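# Restock wall glove dispenser with two boxes from cart

## Task

Take the two new glove boxes off the cart and place them in the vacant slots of the wall-mounted glove dispenser (the cart and the pedal bin may be moved out of the way). Then release them and back the robot away. The robot must not topple or finish leaning, or the task counts as failed.

## Robot and tools

ROBOT. A Hello Robot Stretch 4 with a single arm. It has an omni-wheel base, a lift that slides up and down a mast, an arm that telescopes straight out, a wrist with yaw, pitch and roll joints, and a two-finger gripper. It stands about 1.6 m tall, and the base edge lies within 0.23 m of the base origin. Loose objects may occasionally get nudged by something other than the robot.

FRAMES. Base frame: origin on the floor below the base centre, x ahead, y to the left, z upward. hand_pose is reported in this frame. It is the point centred between the fingers, 0.015 m back from the tips. With all wrist joints at zero its axes line up with the base frame. The printed value can be somewhat wrong. The odometry frame is the base frame as it was when the scene began.

execute_actions. Arguments: "actions", a list holding one action or nothing, and optional "cameras". "cameras" takes names from head_camera, head_left_camera, head_right_camera, wrist_camera, all. Omitting it, null or ["all"] returns every camera, [] returns none, and an unknown name rejects the call. An empty list just reports state and images.

An action holds "base", "joints" or both, plus optional "pace" and "contact_limits". Alternatively it holds only "end_of_arm": "enable_torque", which re-powers any wrist or gripper motor that shut itself off; the motor then holds its current position. Motions in one action begin together but may finish at different moments.

"base" holds exactly one key, and each is a relative move from where the base last measured itself in the most recent state report. translate_m: metres straight ahead, forward positive, from -2 to 2. strafe_m: metres sideways with no turning, left positive, from -2 to 2. rotate_rad: turn in place in radians, counter-clockwise seen from above positive, from -3.2 to 3.2.

"joints" is a single object of absolute targets keyed by joint name. lift_m: 0 to 1.2 m. arm_m: extension, 0 to 0.55 m. wrist_yaw_rad: -1.134 to 4.276; 0 faces forward, positive turns left, 3.14 is folded back, and above 3.4 the arm may block it. wrist_pitch_rad: -1.117 to 4.259; 0 is level, 1.57 points down. wrist_roll_rad: -1.117 to 4.259; at 0 the fingers sit level with each other, and positive turns the gripper clockwise when viewed from behind. gripper_m: finger gap, 0 to 0.08 m. Tolerances for counting as reached: ±0.004 for lift and arm, ±0.02 for yaw and roll, ±0.05 for pitch, ±0.002 for the gripper. An out-of-range joint target is clipped to the limit, executed and flagged. Any other bad value or unknown key rejects the whole call and nothing moves. A joint or the base left out of an action may keep pushing toward an earlier target without the status showing it. One action runs at most 15 s.

"pace": "slow", "default", "fast" or "max" (omitted = default). Base top speeds are 0.1, 0.3, 0.4, 0.6 m/s and 1, 2, 3, 4 rad/s respectively. With lift_m above 0.2 they are further reduced according to lift height at the move's start, down to 0.3 m/s and 1 rad/s at 1.2. "contact_limits": {"arm_m": value}, 0 (gentlest) to 0.75 (firmest), default 0.5. It sets how much force the arm motion may apply before halting.

A good way to unfold the wrist at the start: one action with lift_m 0.4 and wrist_yaw_rad 0.

To grip, command a gripper_m smaller than the object's width. Once the fingers touch, the gripper aims only slightly past contact. To release, command a value wider than the object. After a grip, "off_target" indicates something is between the fingers. "done" usually means empty, though a light or thin grip can also read "done".

wait: {"seconds"} from 0 to 10. Nothing new is commanded while the scene runs on. It returns the same as an empty execute_actions.

zoom_image: {"camera", "region": [x0, y0, x1, y1]} in pixels of that camera's latest full image, with the origin at the top left and a maximum of 504 by 504.

finished_scene: {"scene": current scene number}. Call it only when the boxes are in place, released and the robot has moved away. It is final, and its result reports success and the next task. A reply with no tool call ends everything.

CAMERAS. head_camera (420x560) sits atop the mast looking forward and down; rotate the base to aim it. head_left_camera and head_right_camera (fisheye, 420x672) sit beside it and look more steeply down, showing the base and arm. wrist_camera (616x392) looks along the fingers, with the tips near the bottom of the image. The "pictures" line lists the order of the returned images.

RESULTS. base_status and joint_status tell how each motion ended. "done": reached. For the base this means the wheels turned the commanded amount, even if they slipped. "off_target": stopped short and may still be pushing. "contact_stop_at_<key>": blocked by contact; that part drops its target and may go slack, so a slack lift may sag and a slack base may roll. "limit_stop_at_<name>": a built-in limit. "limit_stop_at_own_body" means a self-collision was averted; this is likely with pitch below -0.2 combined with roll below -0.4 or above 4. "limit_stop_at_tilt" means the lean exceeded 6 degrees; lift, arm and wheels go slack and ignore commands. "torque_fault" means a wrist or gripper motor went limp; send enable_torque. A stop in one call cancels later calls in that reply.

on_its_own lists anything not commanded by this call; "held at" is a held target, not a position. lidar_m gives 12 distances in 30-degree sectors, starting straight ahead and going counter-clockwise (4th left, 7th behind, 10th right). "-" means nothing seen or closer than 0.25 m. It misses glass, thin legs and much behind the robot. wrist_depth_mm is a 7x7 grid of median depths, 100 to 2000 mm, read from the top left. base_odometry comes from wheel turns only; heading runs from -3.142 to 3.142. If turned_by_wheels and turned_by_imu differ by more than about 0.1 rad, the base probably slipped or hit something. base_tilt reports forward and right lean in degrees. motor_effort gives each motor's effort in percent, with the peak in brackets. Efforts are offset and noisy. A load pulls wrist pitch effort away from 0. A gripper effort staying more than about 50 away from 0 causes a fault and can drop the object.

AVOID. Dropping boxes, slamming, and hard pushes or pulls. Do not drive or turn carrying more than 1 kg with arm_m above 0.2, especially at fast paces. Avoid pressing the gripper into things with base or arm moves, which causes wrist faults. Avoid finishing tilted or knocking items over.

Each tool is called after "Call:" as name(argument=value, ...) on one line, values as JSON.

## Session

Call:
execute_actions(actions=[])

Scene clock: 0.00 s.
base_odometry: x=+0.000 y=+0.000 heading=+0.000 (m, m, rad; odometry frame)
turned_by_wheels: +0.000 (rad since the last result)
turned_by_imu: +0.000 (rad since the last result)
base_tilt: forward=+0.1 right=+0.0 (deg)
lidar_m: 2.20 1.83 2.55 2.22 2.24 1.79 0.90 0.90 1.07 2.12 2.07 2.47
base_status: not commanded
joint_positions: lift_m=+0.213 arm_m=-0.001 wrist_yaw_rad=+3.057 wrist_pitch_rad=+0.001 wrist_roll_rad=+0.018 gripper_m=+0.040
joint_status: not commanded
motor_effort: lift_m=+20 arm_m=-1 wrist_yaw_rad=-1 wrist_pitch_rad=-9 wrist_roll_rad=-2 gripper_m=+0 wheel_0=+0 wheel_1=-1 wheel_2=+0 (%)
hand_pose: x=-0.0345 y=+0.1052 z=+0.3910 quat_wxyz=(+0.043, +0.000, +0.009, +0.999) (m; base frame)
wrist_depth_mm: 148 150 1430 1863 1983 - - / - 149 1078 1756 1921 - - / - 126 202 1808 1983 - - / 108 146 242 1808 1863 - - / 145 991 1098 1808 1983 - - / 946 1008 1078 1464 1808 1921 1756 / 976 1025 111 1118 135 1182 1118
pictures: head_camera, head_left_camera, head_right_camera, wrist_camera
Images, in order (width x height): head_camera 420x560, head_left_camera 420x672, head_right_camera 420x672, wrist_camera 616x392.

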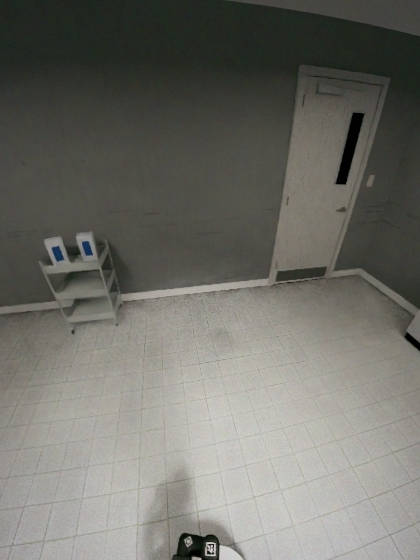

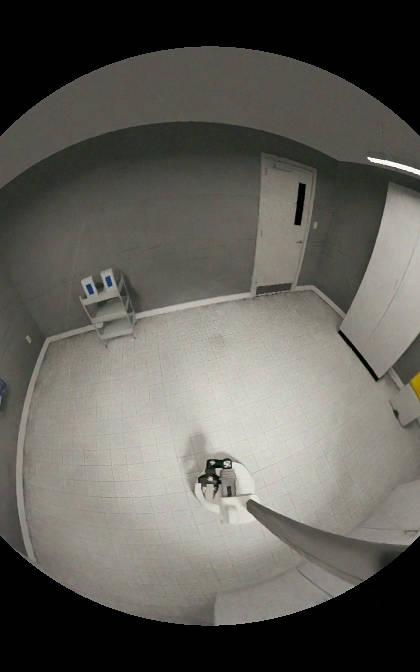

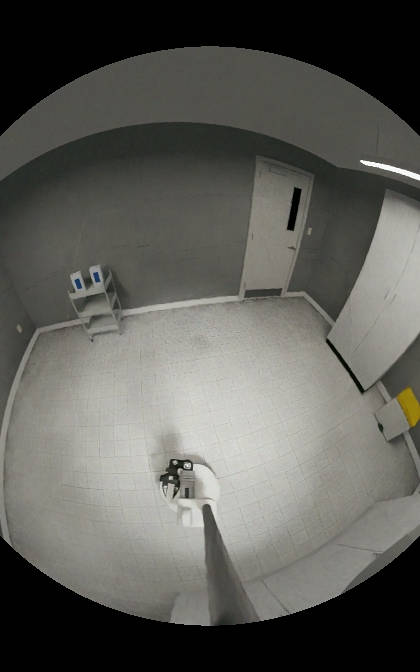

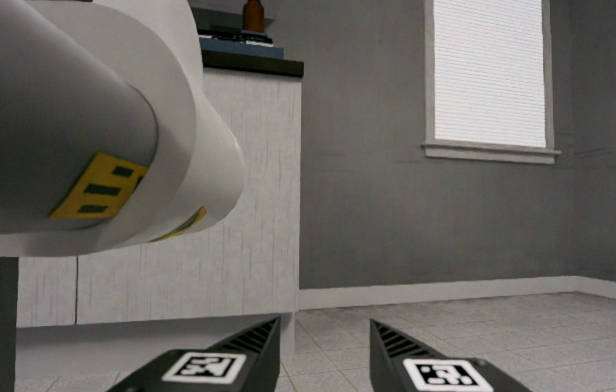

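Call:
execute_actions(actions=[{"base":{"rotate_rad":1.2},"joints":{"lift_m":0.8,"wrist_yaw_rad":0,"gripper_m":0.08},"pace":"fast"}])

Scene clock: 7.70 s.
base_odometry: x=+0.000 y=+0.000 heading=+1.200 (m, m, rad; odometry frame)
turned_by_wheels: +1.200 (rad since the last result)
turned_by_imu: +1.175 (rad since the last result)
base_tilt: forward=+0.0 right=+0.1 (deg)
lidar_m: 2.26 2.20 2.24 0.98 0.92 0.95 1.22 2.05 2.07 2.36 2.20 1.85
base_status: done
joint_positions: lift_m=+0.800 arm_m=-0.001 wrist_yaw_rad=+0.001 wrist_pitch_rad=+0.001 wrist_roll_rad=+0.018 gripper_m=+0.080
joint_status: all done
motor_effort: lift_m=+22(24) arm_m=-1(1) wrist_yaw_rad=-2(10) wrist_pitch_rad=-9(9) wrist_roll_rad=-3(1) gripper_m=+2(3) wheel_0=-1(11) wheel_1=-2(12) wheel_2=+0(11) (%)
hand_pose: x=+0.3827 y=-0.0873 z=+0.9777 quat_wxyz=(+1.000, +0.009, +0.001, +0.000) (m; base frame)
wrist_depth_mm: 1708 1921 - - - - 1808 / 1756 1921 - - - - 1808 / 1756 1983 - - - - 1808 / 1756 1921 - - - - 1808 / 1708 1863 - - - - 1756 / 1708 1921 - - - - 1618 / 1708 110 141 - - 125 1661
pictures: head_camera, head_left_camera, head_right_camera, wrist_camera
Images, in order (width x height): head_camera 420x560, head_left_camera 420x672, head_right_camera 420x672, wrist_camera 616x392.

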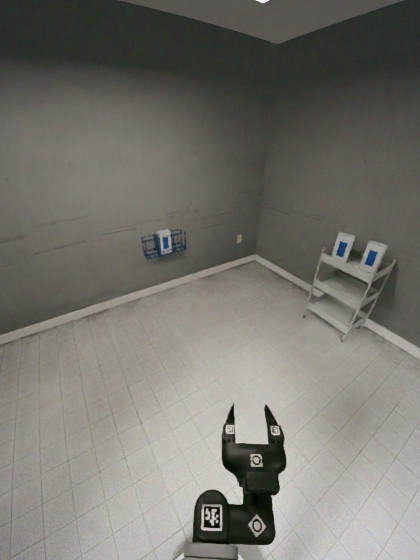

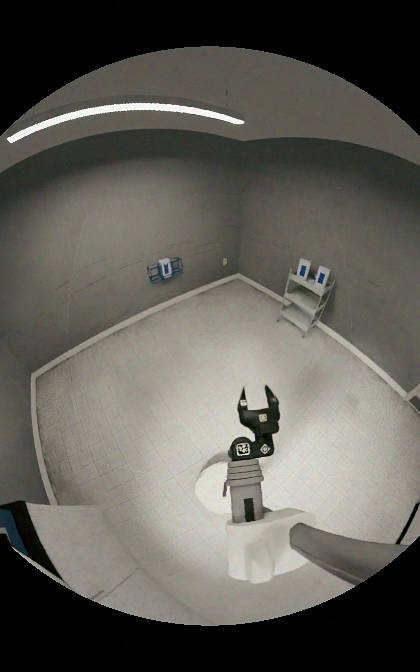

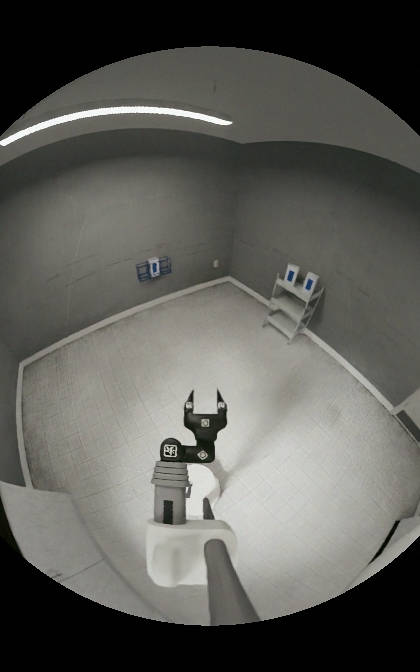

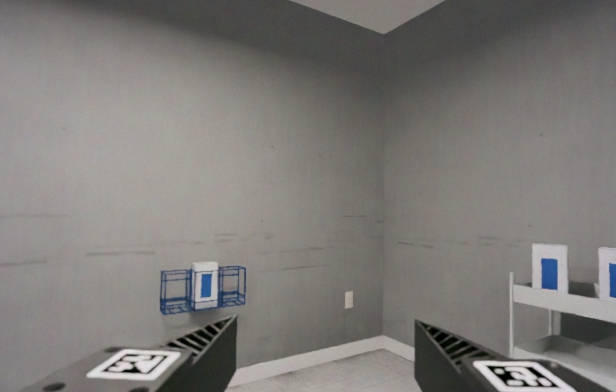

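Call:
execute_actions(actions=[{"base":{"rotate_rad":-0.98},"pace":"fast"}], cameras=[])

Call:
execute_actions(actions=[{"base":{"strafe_m":0.75},"pace":"fast"}], cameras=[])

Call:
execute_actions(actions=[{"base":{"translate_m":0.9},"pace":"fast"}])

Scene clock: 19.47 s.
base_odometry: x=+0.000 y=+0.000 heading=+0.220 (m, m, rad; odometry frame)
turned_by_wheels: -0.980 (rad since the last result)
turned_by_imu: -0.960 (rad since the last result)
base_tilt: forward=+0.1 right=+0.1 (deg)
lidar_m: 2.18 1.83 2.22 2.22 2.24 0.97 0.90 0.93 1.28 2.07 2.11 2.30
base_status: done
joint_positions: lift_m=+0.800 arm_m=-0.001 wrist_yaw_rad=+0.000 wrist_pitch_rad=+0.001 wrist_roll_rad=+0.018 gripper_m=+0.080
joint_status: not commanded
motor_effort: lift_m=+21(22) arm_m=-1(1) wrist_yaw_rad=+0(2) wrist_pitch_rad=-9(9) wrist_roll_rad=-1(3) gripper_m=+3(1) wheel_0=+1(8) wheel_1=+3(8) wheel_2=+1(9) (%)
hand_pose: x=+0.3827 y=-0.0874 z=+0.9778 quat_wxyz=(+1.000, +0.009, +0.001, +0.000) (m; base frame)
wrist_depth_mm: - - - - - 1983 - / - - - - - - 1983 / - - - - - 1983 1983 / - - - 1983 1983 1983 - / - 1708 1983 1983 - - 1983 / - 1983 1983 1983 1921 1921 1983 / - 110 140 1983 1983 124 1921
pictures: none
No camera images: the call's "cameras" was empty. Leave "cameras" out to get every camera's image.

Scene clock: 22.60 s.
base_odometry: x=-0.164 y=+0.732 heading=+0.220 (m, m, rad; odometry frame)
turned_by_wheels: +0.000 (rad since the last result)
turned_by_imu: +0.001 (rad since the last result)
base_tilt: forward=+0.1 right=+0.0 (deg)
lidar_m: 1.73 2.10 1.51 1.45 1.53 1.60 1.54 1.01 1.29 2.82 2.89 2.27
base_status: done
joint_positions: lift_m=+0.800 arm_m=-0.001 wrist_yaw_rad=+0.000 wrist_pitch_rad=+0.001 wrist_roll_rad=+0.018 gripper_m=+0.080
joint_status: not commanded
motor_effort: lift_m=+21(21) arm_m=-1(1) wrist_yaw_rad=-3(1) wrist_pitch_rad=-9(9) wrist_roll_rad=-3(2) gripper_m=+2(3) wheel_0=+2(14) wheel_1=+0(13) wheel_2=+0(3) (%)
hand_pose: x=+0.3827 y=-0.0874 z=+0.9778 quat_wxyz=(+1.000, +0.009, +0.001, +0.000) (m; base frame)
wrist_depth_mm: - - - - - - - / - - - - - 1983 1983 / - - - 1983 - - - / - - - 1983 1983 1983 1921 / - - 1983 1983 1983 1983 1863 / 1921 - 1983 1863 1983 1983 1921 / - 110 141 1808 1921 125 1863
pictures: none
No camera images: the call's "cameras" was empty. Leave "cameras" out to get every camera's image.

Scene clock: 26.27 s.
base_odometry: x=+0.714 y=+0.929 heading=+0.221 (m, m, rad; odometry frame)
turned_by_wheels: +0.000 (rad since the last result)
turned_by_imu: +0.000 (rad since the last result)
base_tilt: forward=-0.1 right=+0.1 (deg)
lidar_m: 0.85 0.88 1.53 1.36 1.52 2.11 1.89 1.89 2.55 2.78 1.85 1.34
base_status: done
joint_positions: lift_m=+0.800 arm_m=-0.001 wrist_yaw_rad=+0.000 wrist_pitch_rad=+0.001 wrist_roll_rad=+0.018 gripper_m=+0.080
joint_status: not commanded
motor_effort: lift_m=+21(21) arm_m=-1(1) wrist_yaw_rad=-2(1) wrist_pitch_rad=-9(9) wrist_roll_rad=-2(2) gripper_m=+2(2) wheel_0=+0(7) wheel_1=+4(12) wheel_2=+0(14) (%)
hand_pose: x=+0.3827 y=-0.0874 z=+0.9778 quat_wxyz=(+1.000, +0.009, +0.001, +0.000) (m; base frame)
wrist_depth_mm: 1160 1160 1118 1138 1118 1118 1078 / 1118 1118 1118 1098 1098 1098 1060 / 1118 1138 1098 1098 1118 1078 1060 / 1118 1118 1098 1118 1078 1078 1042 / 1118 1118 1098 1078 1098 1078 1078 / 1098 1098 768 798 1060 1078 1042 / 1118 110 140 798 1078 124 1060
pictures: head_camera, head_left_camera, head_right_camera, wrist_camera
Images, in order (width x height): head_camera 420x560, head_left_camera 420x672, head_right_camera 420x672, wrist_camera 616x392.

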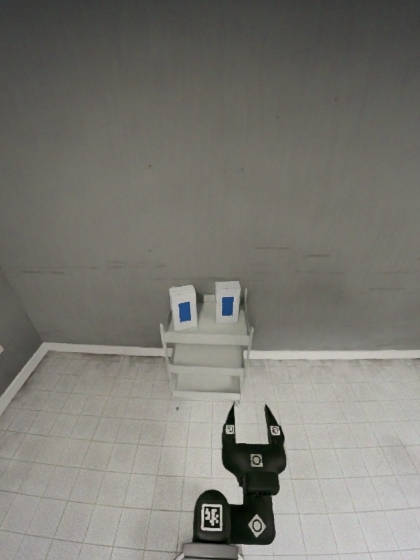

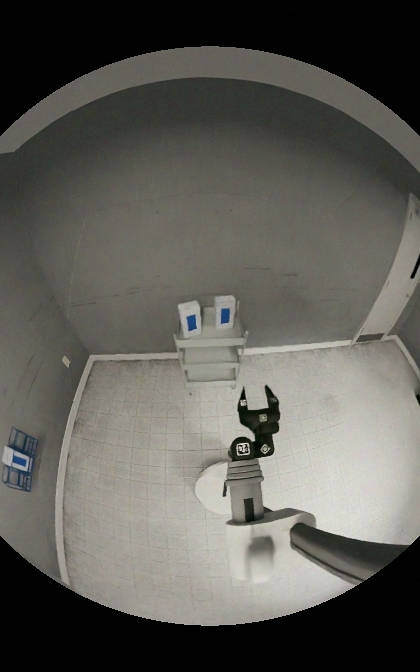

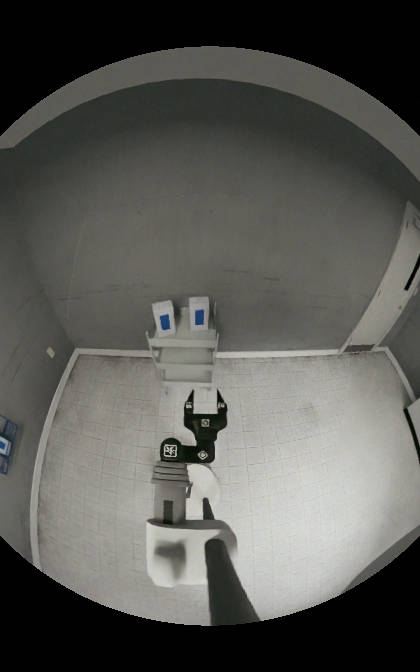

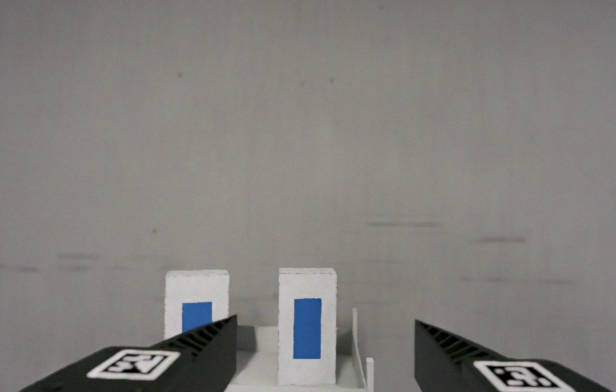

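Call:
execute_actions(actions=[{"base":{"rotate_rad":-0.08},"joints":{"lift_m":1.15,"wrist_pitch_rad":1.57,"wrist_roll_rad":1.57},"pace":"fast"}], cameras=[])

Call:
execute_actions(actions=[{"base":{"translate_m":0.45},"joints":{"arm_m":0.35},"pace":"fast"}])

Scene clock: 35.57 s.
base_odometry: x=+0.714 y=+0.929 heading=+0.141 (m, m, rad; odometry frame)
turned_by_wheels: -0.079 (rad since the last result)
turned_by_imu: -0.078 (rad since the last result)
base_tilt: forward=-0.1 right=+0.0 (deg)
lidar_m: 0.86 0.88 1.58 1.39 1.42 1.94 2.46 1.87 2.38 2.77 2.05 1.38
base_status: done
joint_positions: lift_m=+1.150 arm_m=-0.001 wrist_yaw_rad=+0.000 wrist_pitch_rad=+1.570 wrist_roll_rad=+1.570 gripper_m=+0.080
joint_status: all done
motor_effort: lift_m=+22(23) arm_m=-1(1) wrist_yaw_rad=+0(1) wrist_pitch_rad=+0(6) wrist_roll_rad=-1(5) gripper_m=+1(1) wheel_0=+1(5) wheel_1=+3(10) wheel_2=+3(4) (%)
hand_pose: x=+0.1702 y=-0.0874 z=+1.1154 quat_wxyz=(+0.500, +0.500, +0.500, -0.500) (m; base frame)
wrist_depth_mm: 1366 1336 1308 1308 1308 1308 1255 / 1336 1336 1336 1308 1308 1281 1281 / 1308 1336 1308 1281 1308 1281 1229 / 1308 1308 1281 1308 1255 1229 1229 / 1160 1308 1308 1255 1042 759 397 / 1160 1281 1308 1255 1042 1255 1229 / 1118 110 140 1281 1255 124 1205
pictures: none
No camera images: the call's "cameras" was empty. Leave "cameras" out to get every camera's image.

Scene clock: 38.47 s.
base_odometry: x=+1.160 y=+0.992 heading=+0.142 (m, m, rad; odometry frame)
turned_by_wheels: +0.000 (rad since the last result)
turned_by_imu: +0.000 (rad since the last result)
base_tilt: forward=+0.1 right=+0.1 (deg)
lidar_m: 0.40 0.41 1.10 1.53 1.47 2.00 2.32 2.30 2.95 2.77 1.33 0.91
base_status: done
joint_positions: lift_m=+1.150 arm_m=+0.349 wrist_yaw_rad=+0.000 wrist_pitch_rad=+1.570 wrist_roll_rad=+1.570 gripper_m=+0.080
joint_status: all done
motor_effort: lift_m=+22(22) arm_m=+6(8) wrist_yaw_rad=-2(0) wrist_pitch_rad=+0(0) wrist_roll_rad=-1(1) gripper_m=+0(2) wheel_0=+2(7) wheel_1=+2(8) wheel_2=+1(8) (%)
hand_pose: x=+0.5201 y=-0.0874 z=+1.1154 quat_wxyz=(+0.501, +0.500, +0.500, -0.499) (m; base frame)
wrist_depth_mm: 492 723 1336 1308 1308 1308 1281 / 484 715 1308 1308 1281 1281 1308 / 477 699 1281 1281 1281 1281 1229 / 469 699 1255 1336 1255 1255 1255 / 462 640 788 603 1098 1008 1008 / 455 627 521 603 1098 1025 1229 / 445 110 140 597 591 124 1229
pictures: head_camera, head_left_camera, head_right_camera, wrist_camera
Images, in order (width x height): head_camera 420x560, head_left_camera 420x672, head_right_camera 420x672, wrist_camera 616x392.

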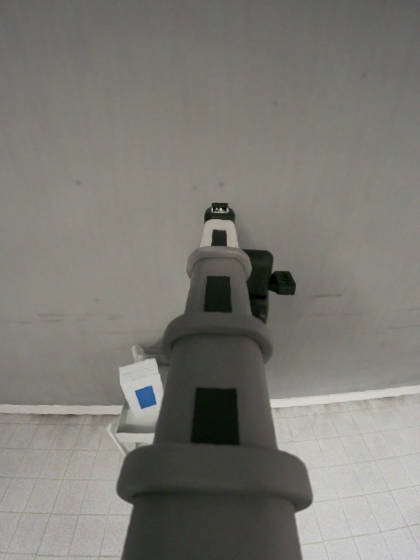

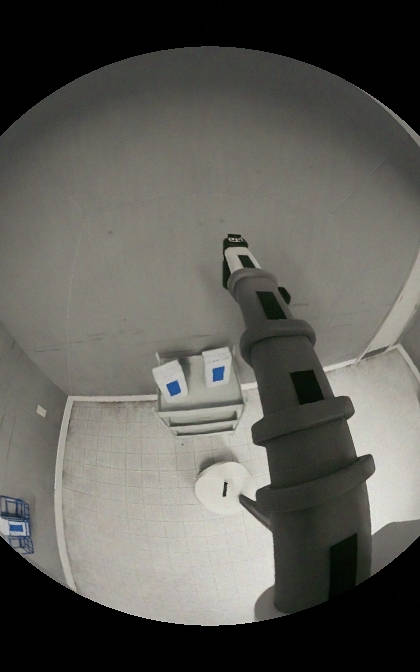

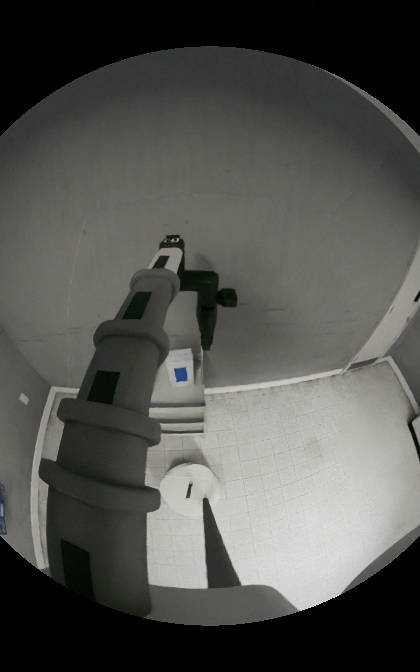

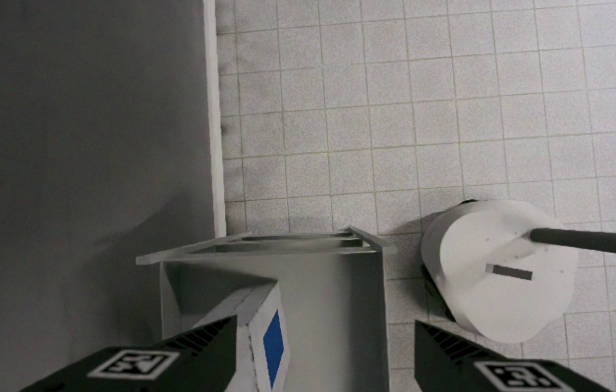

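Call:
execute_actions(actions=[{"base":{"rotate_rad":0.04}}], cameras=[])

Call:
execute_actions(actions=[{"base":{"strafe_m":0.10},"joints":{"arm_m":0.45,"lift_m":1.03}}])

Scene clock: 46.63 s.
base_odometry: x=+1.160 y=+0.992 heading=+0.181 (m, m, rad; odometry frame)
turned_by_wheels: +0.039 (rad since the last result)
turned_by_imu: +0.038 (rad since the last result)
base_tilt: forward=+0.2 right=+0.1 (deg)
lidar_m: 0.41 0.41 1.12 1.51 1.48 2.08 2.33 2.34 2.89 2.75 1.28 0.40
base_status: done
joint_positions: lift_m=+1.150 arm_m=+0.349 wrist_yaw_rad=+0.000 wrist_pitch_rad=+1.570 wrist_roll_rad=+1.570 gripper_m=+0.080
joint_status: not commanded
motor_effort: lift_m=+22(22) arm_m=+6(6) wrist_yaw_rad=-2(2) wrist_pitch_rad=+0(1) wrist_roll_rad=-1(2) gripper_m=+1(2) wheel_0=-3(6) wheel_1=-4(5) wheel_2=-2(6) (%)
hand_pose: x=+0.5201 y=-0.0874 z=+1.1154 quat_wxyz=(+0.501, +0.500, +0.500, -0.499) (m; base frame)
wrist_depth_mm: 466 691 1255 1336 1281 1308 1281 / 466 691 1255 1308 1308 1281 1281 / 459 691 1205 1281 1308 1255 1255 / 459 676 1205 1281 1281 1255 1229 / 452 621 609 609 1078 1042 1025 / 455 615 387 597 1118 1042 1205 / 449 110 140 597 585 125 1229
pictures: none
No camera images: the call's "cameras" was empty. Leave "cameras" out to get every camera's image.

Scene clock: 48.17 s.
base_odometry: x=+1.142 y=+1.091 heading=+0.181 (m, m, rad; odometry frame)
turned_by_wheels: +0.000 (rad since the last result)
turned_by_imu: +0.000 (rad since the last result)
base_tilt: forward=+0.0 right=+0.0 (deg)
lidar_m: 0.40 0.42 1.15 1.41 1.37 1.95 2.32 2.34 3.00 2.86 1.26 0.45
base_status: done
joint_positions: lift_m=+1.030 arm_m=+0.449 wrist_yaw_rad=+0.000 wrist_pitch_rad=+1.570 wrist_roll_rad=+1.570 gripper_m=+0.080
joint_status: all done
motor_effort: lift_m=+17(21) arm_m=+6(7) wrist_yaw_rad=+0(1) wrist_pitch_rad=+0(1) wrist_roll_rad=-1(1) gripper_m=+1(2) wheel_0=-2(10) wheel_1=+2(10) wheel_2=+0(1) (%)
hand_pose: x=+0.6199 y=-0.0874 z=+0.9957 quat_wxyz=(+0.500, +0.500, +0.500, -0.500) (m; base frame)
wrist_depth_mm: 325 480 917 1182 1182 1182 1138 / 325 480 891 1205 1182 1160 1160 / 322 477 878 1160 1160 1160 1118 / 320 469 488 488 484 477 1138 / 319 466 488 244 477 477 917 / 315 466 484 242 473 473 904 / 312 110 140 241 238 124 904
pictures: head_camera, head_left_camera, head_right_camera, wrist_camera
Images, in order (width x height): head_camera 420x560, head_left_camera 420x672, head_right_camera 420x672, wrist_camera 616x392.

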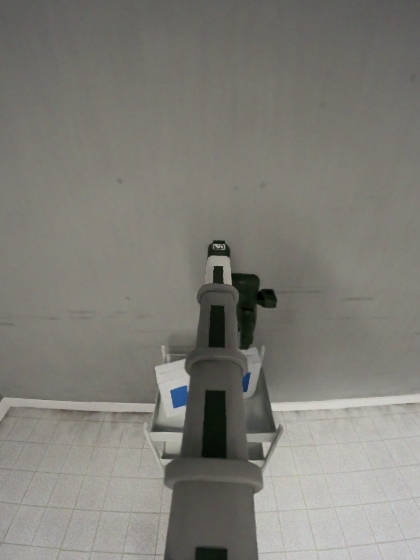

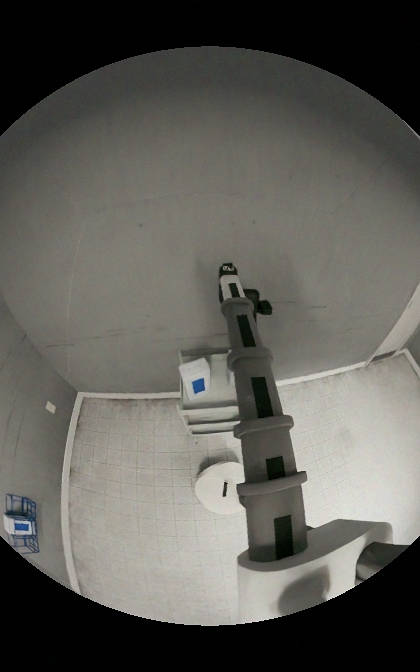

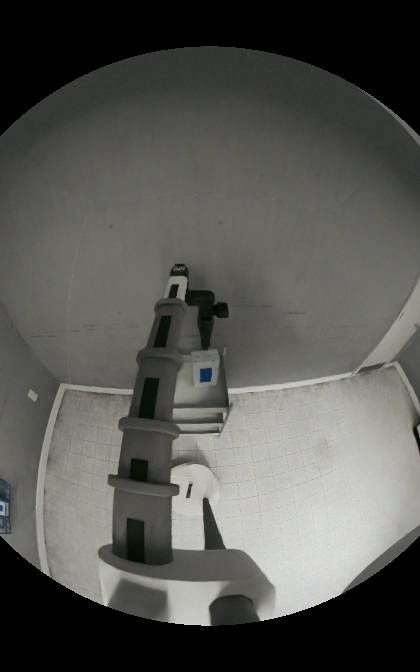

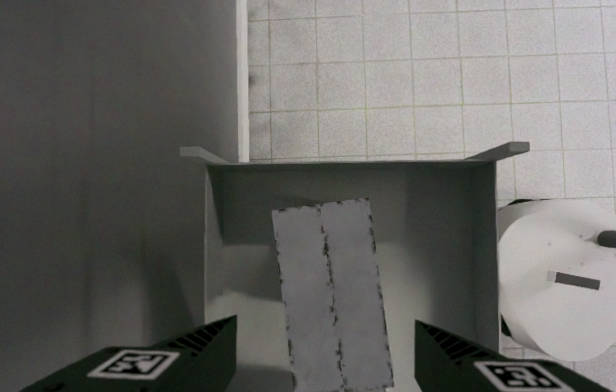

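Call:
execute_actions(actions=[{"joints":{"arm_m":0.442,"lift_m":0.97,"wrist_roll_rad":1.45}}], cameras=["wrist_camera"])

Scene clock: 57.43 s.
base_odometry: x=+1.142 y=+1.091 heading=+0.181 (m, m, rad; odometry frame)
turned_by_wheels: +0.000 (rad since the last result)
turned_by_imu: +0.000 (rad since the last result)
base_tilt: forward=+0.1 right=+0.1 (deg)
lidar_m: 0.40 0.42 1.13 1.41 1.38 1.94 2.34 2.34 3.02 2.87 1.26 0.43
base_status: not commanded
joint_positions: lift_m=+0.970 arm_m=+0.443 wrist_yaw_rad=+0.000 wrist_pitch_rad=+1.570 wrist_roll_rad=+1.450 gripper_m=+0.080
joint_status: all done
motor_effort: lift_m=+18(17) arm_m=-7(6) wrist_yaw_rad=+0(1) wrist_pitch_rad=-1(0) wrist_roll_rad=-3(3) gripper_m=+1(1) wheel_0=-2(2) wheel_1=+2(2) wheel_2=+0(0) (%)
hand_pose: x=+0.6143 y=-0.0874 z=+0.9357 quat_wxyz=(+0.529, +0.469, +0.529, -0.469) (m; base frame)
wrist_depth_mm: 303 427 741 1118 1118 1098 1078 / 306 445 788 1138 1098 1098 1078 / 310 449 436 1098 1098 1078 1060 / 315 469 427 427 424 415 1078 / 322 473 424 184 415 415 854 / 330 484 421 183 415 413 842 / 332 110 140 182 181 125 831
pictures: wrist_camera
Images, in order (width x height): wrist_camera 616x392.

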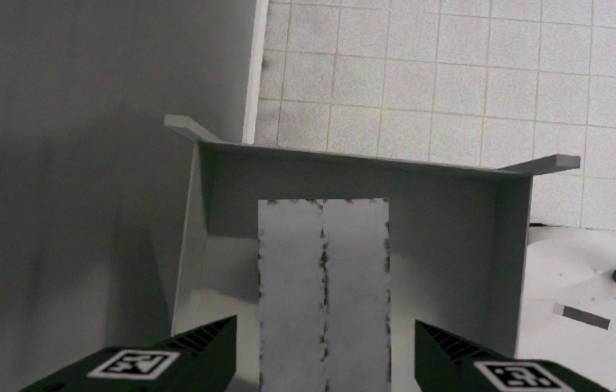

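Aligned.

Call:
execute_actions(actions=[{"joints":{"lift_m":0.92}}], cameras=["wrist_camera"])

Call:
execute_actions(actions=[{"joints":{"gripper_m":0.045}}], cameras=[])

Call:
execute_actions(actions=[{"joints":{"lift_m":1.05}}], cameras=["wrist_camera","head_right_camera"])

Scene clock: 64.47 s.
base_odometry: x=+1.142 y=+1.091 heading=+0.181 (m, m, rad; odometry frame)
turned_by_wheels: +0.000 (rad since the last result)
turned_by_imu: +0.000 (rad since the last result)
base_tilt: forward=+0.0 right=+0.0 (deg)
lidar_m: 0.39 0.41 1.16 1.39 1.37 1.94 2.35 2.35 3.01 2.85 1.28 0.42
base_status: not commanded
joint_positions: lift_m=+0.920 arm_m=+0.443 wrist_yaw_rad=+0.000 wrist_pitch_rad=+1.570 wrist_roll_rad=+1.450 gripper_m=+0.080
joint_status: all done
motor_effort: lift_m=+17(18) arm_m=-6(7) wrist_yaw_rad=+0(1) wrist_pitch_rad=-1(1) wrist_roll_rad=-2(3) gripper_m=+2(2) wheel_0=-2(2) wheel_1=+2(2) wheel_2=+0(0) (%)
hand_pose: x=+0.6143 y=-0.0874 z=+0.8858 quat_wxyz=(+0.529, +0.469, +0.529, -0.469) (m; base frame)
wrist_depth_mm: 303 427 750 1098 1060 1060 1025 / 307 421 788 1060 1042 1060 1025 / 312 449 384 379 1060 1025 1025 / 319 436 379 136 368 366 676 / 324 452 377 134 134 366 788 / 330 430 375 134 132 364 798 / 330 110 133 132 132 125 788
pictures: wrist_camera
Images, in order (width x height): wrist_camera 616x392.

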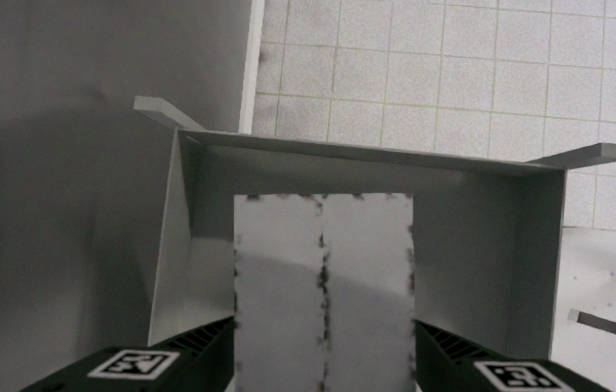

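Scene clock: 65.43 s.
base_odometry: x=+1.142 y=+1.091 heading=+0.181 (m, m, rad; odometry frame)
turned_by_wheels: +0.000 (rad since the last result)
turned_by_imu: +0.000 (rad since the last result)
base_tilt: forward=+0.1 right=+0.1 (deg)
lidar_m: 0.39 0.42 1.13 1.41 1.36 1.95 2.34 2.34 3.00 2.86 1.27 0.42
base_status: not commanded
joint_positions: lift_m=+0.920 arm_m=+0.443 wrist_yaw_rad=+0.000 wrist_pitch_rad=+1.570 wrist_roll_rad=+1.450 gripper_m=+0.061
joint_status: gripper_m off_target (ended at +0.061, target +0.045)
on_its_own: gripper_m is held at +0.057, not at your +0.045, by its contact guard: the fingers met something
motor_effort: lift_m=+17(18) arm_m=-7(7) wrist_yaw_rad=+0(1) wrist_pitch_rad=-1(1) wrist_roll_rad=-4(2) gripper_m=-29(25) wheel_0=-2(2) wheel_1=+2(2) wheel_2=+0(0) (%)
hand_pose: x=+0.6143 y=-0.0874 z=+0.8858 quat_wxyz=(+0.529, +0.469, +0.529, -0.469) (m; base frame)
wrist_depth_mm: 303 430 741 1060 1060 1060 1025 / 306 418 778 1060 1025 1025 1025 / 312 452 379 382 1025 1025 1025 / 317 433 379 136 368 370 668 / 324 445 377 135 133 364 788 / 329 433 373 134 132 362 798 / 336 351 132 133 131 135 778
pictures: none
No camera images: the call's "cameras" was empty. Leave "cameras" out to get every camera's image.

Scene clock: 67.03 s.
base_odometry: x=+1.142 y=+1.091 heading=+0.181 (m, m, rad; odometry frame)
turned_by_wheels: +0.000 (rad since the last result)
turned_by_imu: +0.000 (rad since the last result)
base_tilt: forward=+0.1 right=+0.2 (deg)
lidar_m: 0.40 0.40 1.14 1.40 1.38 1.94 2.34 2.36 3.00 2.87 1.26 0.42
base_status: not commanded
joint_positions: lift_m=+1.050 arm_m=+0.443 wrist_yaw_rad=+0.000 wrist_pitch_rad=+1.570 wrist_roll_rad=+1.450 gripper_m=+0.061
joint_status: all done
on_its_own: gripper_m is held at +0.057, not at your +0.045, by its contact guard: the fingers met something
motor_effort: lift_m=+25(27) arm_m=-6(7) wrist_yaw_rad=+0(1) wrist_pitch_rad=+0(0) wrist_roll_rad=-2(3) gripper_m=-28(27) wheel_0=-2(2) wheel_1=+2(2) wheel_2=+0(0) (%)
hand_pose: x=+0.6143 y=-0.0874 z=+1.0151 quat_wxyz=(+0.529, +0.469, +0.529, -0.469) (m; base frame)
wrist_depth_mm: 303 430 750 1182 1182 1182 1160 / 304 442 788 1182 1182 1160 1160 / 314 452 683 1205 1182 1160 1138 / 319 469 512 137 436 496 1138 / 325 480 496 135 134 496 931 / 330 492 500 135 133 931 946 / 338 415 132 133 132 135 904
pictures: head_right_camera, wrist_camera
Images, in order (width x height): head_right_camera 420x672, wrist_camera 616x392.

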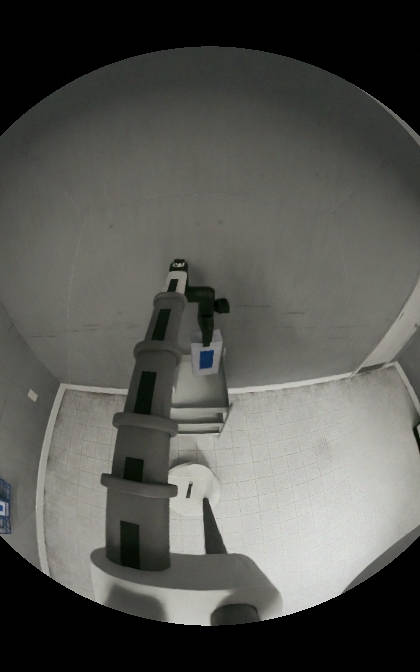

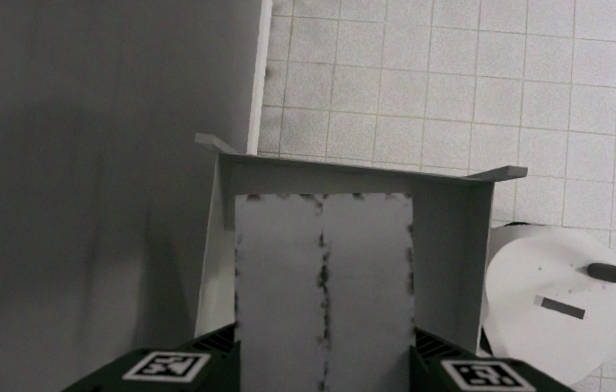

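Call:
execute_actions(actions=[{"base":{"translate_m":-0.6},"joints":{"arm_m":0.2}}], cameras=[])

Call:
execute_actions(actions=[{"base":{"rotate_rad":1.6},"joints":{"wrist_roll_rad":1.57}}], cameras=[])

Call:
execute_actions(actions=[{"base":{"translate_m":0.6}}])

Scene clock: 78.17 s.
base_odometry: x=+0.552 y=+0.983 heading=+0.180 (m, m, rad; odometry frame)
turned_by_wheels: -0.001 (rad since the last result)
turned_by_imu: +0.000 (rad since the last result)
base_tilt: forward=+0.1 right=+0.0 (deg)
lidar_m: 0.31 1.47 1.45 1.26 1.42 1.89 2.30 1.75 2.29 2.86 2.16 0.35
base_status: done
joint_positions: lift_m=+1.050 arm_m=+0.201 wrist_yaw_rad=+0.000 wrist_pitch_rad=+1.570 wrist_roll_rad=+1.450 gripper_m=+0.061
joint_status: all done
on_its_own: gripper_m is held at +0.057, not at your +0.045, by its contact guard: the fingers met something
motor_effort: lift_m=+24(25) arm_m=-7(8) wrist_yaw_rad=+0(0) wrist_pitch_rad=-1(1) wrist_roll_rad=-3(2) gripper_m=-29(28) wheel_0=-3(7) wheel_1=-5(8) wheel_2=+0(12) (%)
hand_pose: x=+0.3722 y=-0.0874 z=+1.0152 quat_wxyz=(+0.529, +0.469, +0.529, -0.469) (m; base frame)
wrist_depth_mm: 1255 1229 1255 1182 1205 1182 1182 / 1229 1255 1229 1182 1182 1160 1160 / 1098 1205 1205 1182 1182 1138 1160 / 1078 1205 1182 136 1160 1138 1138 / 1078 1182 1182 135 134 917 1118 / 1078 1205 1205 134 133 946 1118 / 1229 1160 132 133 132 136 1078
pictures: none
No camera images: the call's "cameras" was empty. Leave "cameras" out to get every camera's image.

Scene clock: 80.57 s.
base_odometry: x=+0.552 y=+0.983 heading=+1.780 (m, m, rad; odometry frame)
turned_by_wheels: +1.599 (rad since the last result)
turned_by_imu: +1.567 (rad since the last result)
base_tilt: forward=-0.1 right=+0.0 (deg)
lidar_m: 0.33 1.42 1.93 2.06 1.77 2.34 2.90 2.11 1.48 0.99 1.47 0.34
base_status: done
joint_positions: lift_m=+1.050 arm_m=+0.201 wrist_yaw_rad=+0.000 wrist_pitch_rad=+1.569 wrist_roll_rad=+1.570 gripper_m=+0.061
joint_status: all done
on_its_own: gripper_m is held at +0.057, not at your +0.045, by its contact guard: the fingers met something
motor_effort: lift_m=+24(24) arm_m=-7(6) wrist_yaw_rad=-1(1) wrist_pitch_rad=+1(1) wrist_roll_rad=+0(2) gripper_m=-27(27) wheel_0=-2(7) wheel_1=-4(10) wheel_2=-3(5) (%)
hand_pose: x=+0.3723 y=-0.0874 z=+1.0152 quat_wxyz=(+0.501, +0.500, +0.500, -0.499) (m; base frame)
wrist_depth_mm: 1229 1229 1205 1182 1205 1160 1160 / 1205 1255 1229 1229 1182 1182 1160 / 1229 1229 1182 1205 1182 1205 1138 / 1229 1205 1229 137 976 1160 1160 / 1205 1205 1182 135 134 917 1042 / 1205 1205 1182 135 133 931 1098 / 1205 1160 132 133 132 135 1118
pictures: none
No camera images: the call's "cameras" was empty. Leave "cameras" out to get every camera's image.

Scene clock: 84.07 s.
base_odometry: x=+0.427 y=+1.570 heading=+1.780 (m, m, rad; odometry frame)
turned_by_wheels: +0.000 (rad since the last result)
turned_by_imu: +0.000 (rad since the last result)
base_tilt: forward=+0.1 right=+0.1 (deg)
lidar_m: 0.32 0.70 1.10 2.28 2.03 2.39 3.70 2.09 1.09 1.41 1.15 0.34
base_status: done
joint_positions: lift_m=+1.050 arm_m=+0.201 wrist_yaw_rad=+0.000 wrist_pitch_rad=+1.570 wrist_roll_rad=+1.570 gripper_m=+0.061
joint_status: not commanded
on_its_own: gripper_m is held at +0.057, not at your +0.045, by its contact guard: the fingers met something
motor_effort: lift_m=+24(24) arm_m=-6(7) wrist_yaw_rad=-2(0) wrist_pitch_rad=+1(1) wrist_roll_rad=-1(0) gripper_m=-29(27) wheel_0=+2(8) wheel_1=+4(9) wheel_2=+0(11) (%)
hand_pose: x=+0.3722 y=-0.0874 z=+1.0152 quat_wxyz=(+0.501, +0.500, +0.500, -0.499) (m; base frame)
wrist_depth_mm: 574 842 1229 1205 1205 1182 1182 / 569 842 1205 1205 1205 1182 1138 / 569 842 1205 1205 1182 1182 1138 / 564 788 1229 136 960 1182 1160 / 477 640 1182 136 134 946 1060 / 459 634 1182 134 133 960 1138 / 517 521 132 133 132 135 1138
pictures: head_camera, head_left_camera, head_right_camera, wrist_camera
Images, in order (width x height): head_camera 420x560, head_left_camera 420x672, head_right_camera 420x672, wrist_camera 616x392.

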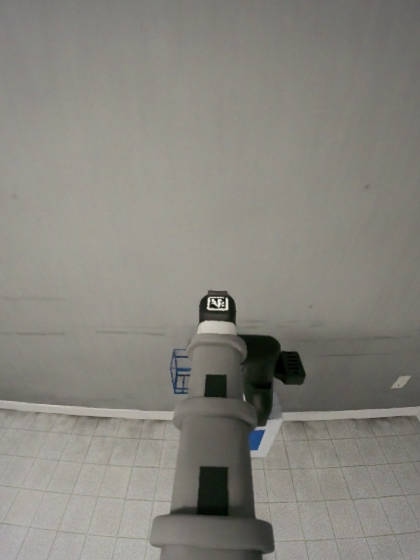

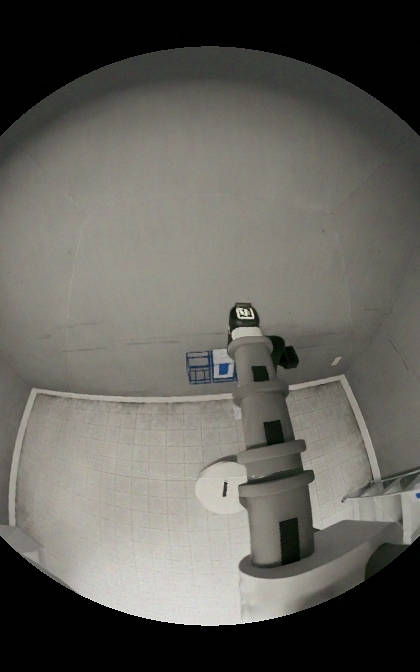

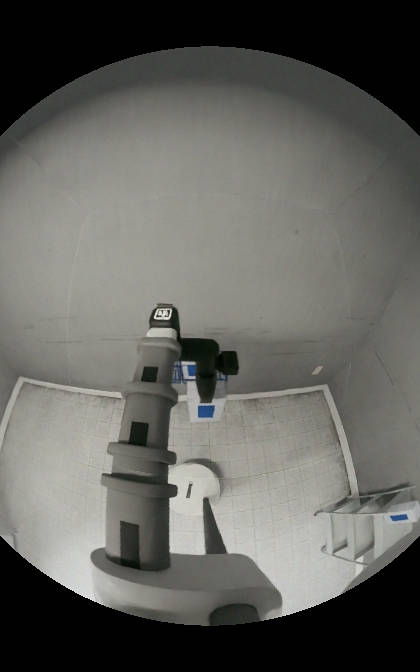

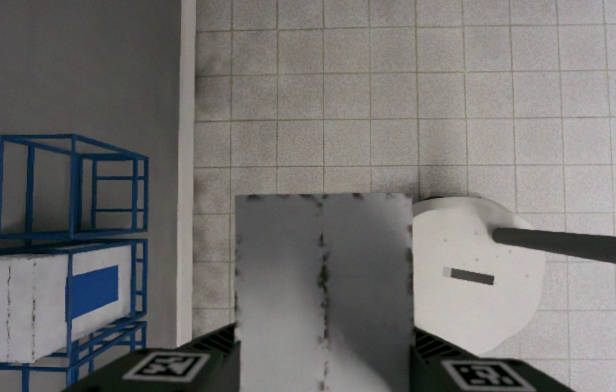

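Call:
execute_actions(actions=[{"base":{"strafe_m":-0.062},"joints":{"arm_m":0.5}}], cameras=["wrist_camera","head_right_camera"])

Scene clock: 92.33 s.
base_odometry: x=+0.488 y=+1.583 heading=+1.780 (m, m, rad; odometry frame)
turned_by_wheels: +0.000 (rad since the last result)
turned_by_imu: -0.001 (rad since the last result)
base_tilt: forward=+0.0 right=+0.1 (deg)
lidar_m: 0.62 0.71 1.08 2.35 2.09 2.46 3.70 1.98 1.01 1.34 1.15 0.82
base_status: done
joint_positions: lift_m=+1.050 arm_m=+0.499 wrist_yaw_rad=+0.000 wrist_pitch_rad=+1.570 wrist_roll_rad=+1.570 gripper_m=+0.061
joint_status: all done
on_its_own: gripper_m is held at +0.057, not at your +0.045, by its contact guard: the fingers met something
motor_effort: lift_m=+24(24) arm_m=+7(7) wrist_yaw_rad=-2(0) wrist_pitch_rad=+0(2) wrist_roll_rad=-2(0) gripper_m=-28(28) wheel_0=-1(9) wheel_1=-2(12) wheel_2=+0(2) (%)
hand_pose: x=+0.6700 y=-0.0874 z=+1.0152 quat_wxyz=(+0.501, +0.500, +0.500, -0.499) (m; base frame)
wrist_depth_mm: 180 265 492 1182 1229 1182 1160 / 180 265 492 1205 1182 1182 1160 / 180 266 496 1182 1182 1182 1160 / 180 264 439 136 1160 1160 1138 / 180 265 394 135 134 1098 946 / 179 264 389 135 133 1138 917 / 178 219 133 133 132 135 1118
pictures: head_right_camera, wrist_camera
Images, in order (width x height): head_right_camera 420x672, wrist_camera 616x392.

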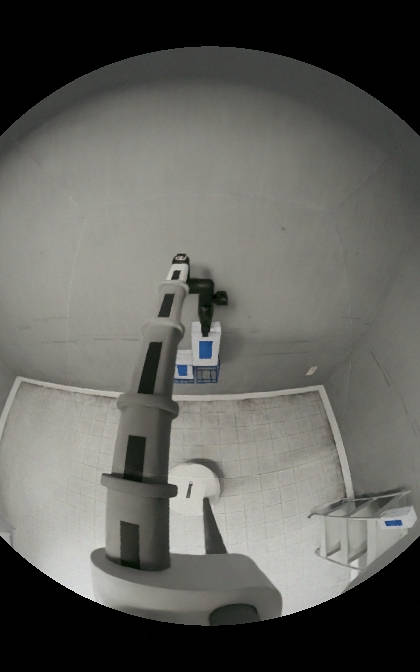

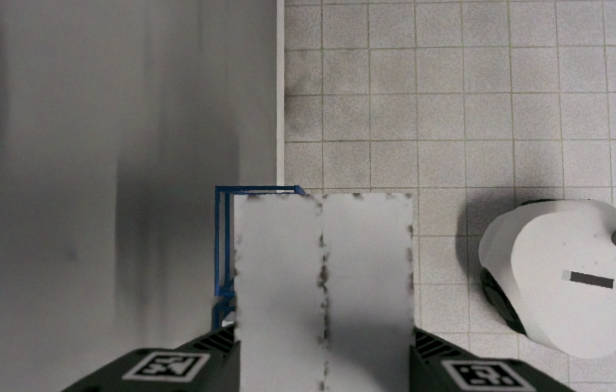

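Call:
execute_actions(actions=[{"base":{"strafe_m":0.005},"joints":{"arm_m":0.545,"lift_m":0.98},"contact_limits":{"arm_m":0.15},"pace":"slow"}])

Scene clock: 101.40 s.
base_odometry: x=+0.483 y=+1.582 heading=+1.780 (m, m, rad; odometry frame)
turned_by_wheels: +0.000 (rad since the last result)
turned_by_imu: +0.000 (rad since the last result)
base_tilt: forward=+0.1 right=+0.1 (deg)
lidar_m: 0.66 0.73 1.09 2.33 2.08 2.43 3.69 2.00 1.02 1.36 1.15 0.82
base_status: done
joint_positions: lift_m=+0.980 arm_m=+0.544 wrist_yaw_rad=+0.000 wrist_pitch_rad=+1.570 wrist_roll_rad=+1.570 gripper_m=+0.061
joint_status: all done
on_its_own: gripper_m is held at +0.057, not at your +0.045, by its contact guard: the fingers met something
motor_effort: lift_m=+20(22) arm_m=+7(7) wrist_yaw_rad=-1(1) wrist_pitch_rad=+0(0) wrist_roll_rad=+0(1) gripper_m=-27(28) wheel_0=-3(8) wheel_1=+4(6) wheel_2=+0(1) (%)
contact_limits: arm_m 0.15
hand_pose: x=+0.7149 y=-0.0874 z=+0.9456 quat_wxyz=(+0.501, +0.500, +0.500, -0.499) (m; base frame)
wrist_depth_mm: 121 179 332 1118 1118 1098 1098 / 121 178 332 1118 1118 1078 1098 / 121 178 332 1098 1098 1098 1060 / 121 178 296 136 1098 1078 1078 / 121 178 265 135 134 1098 854 / 121 178 265 134 133 1078 854 / 120 147 132 133 132 135 1078
pictures: head_camera, head_left_camera, head_right_camera, wrist_camera
Images, in order (width x height): head_camera 420x560, head_left_camera 420x672, head_right_camera 420x672, wrist_camera 616x392.

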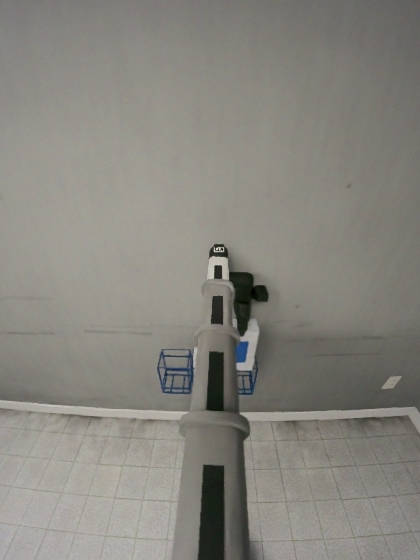

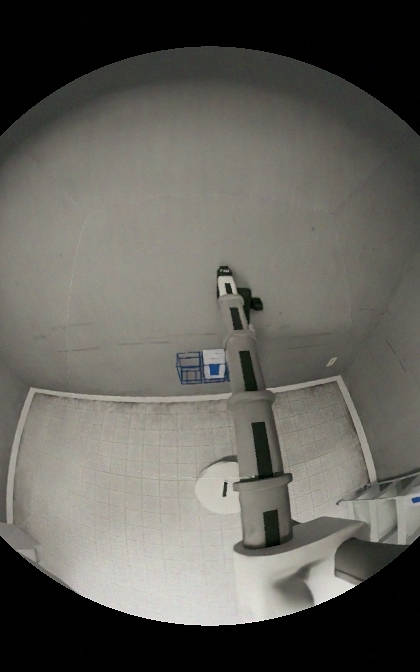

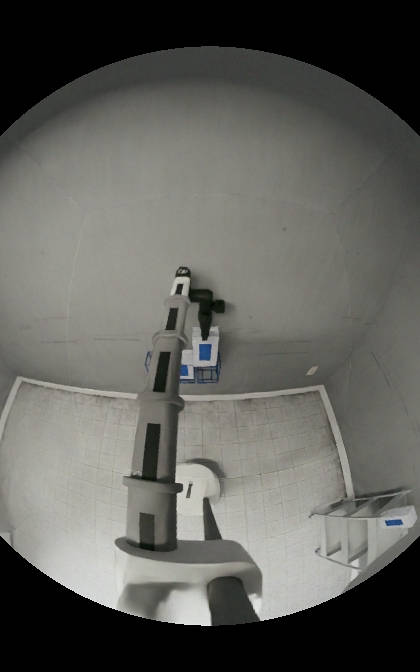

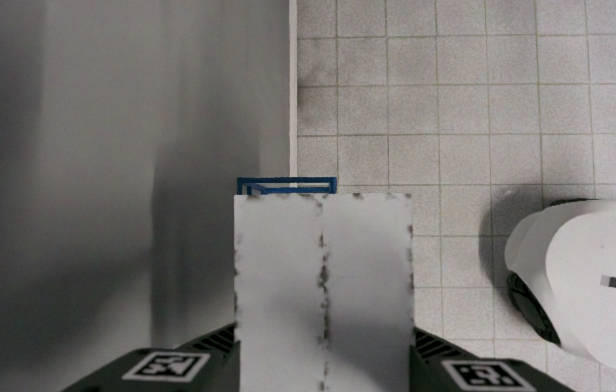

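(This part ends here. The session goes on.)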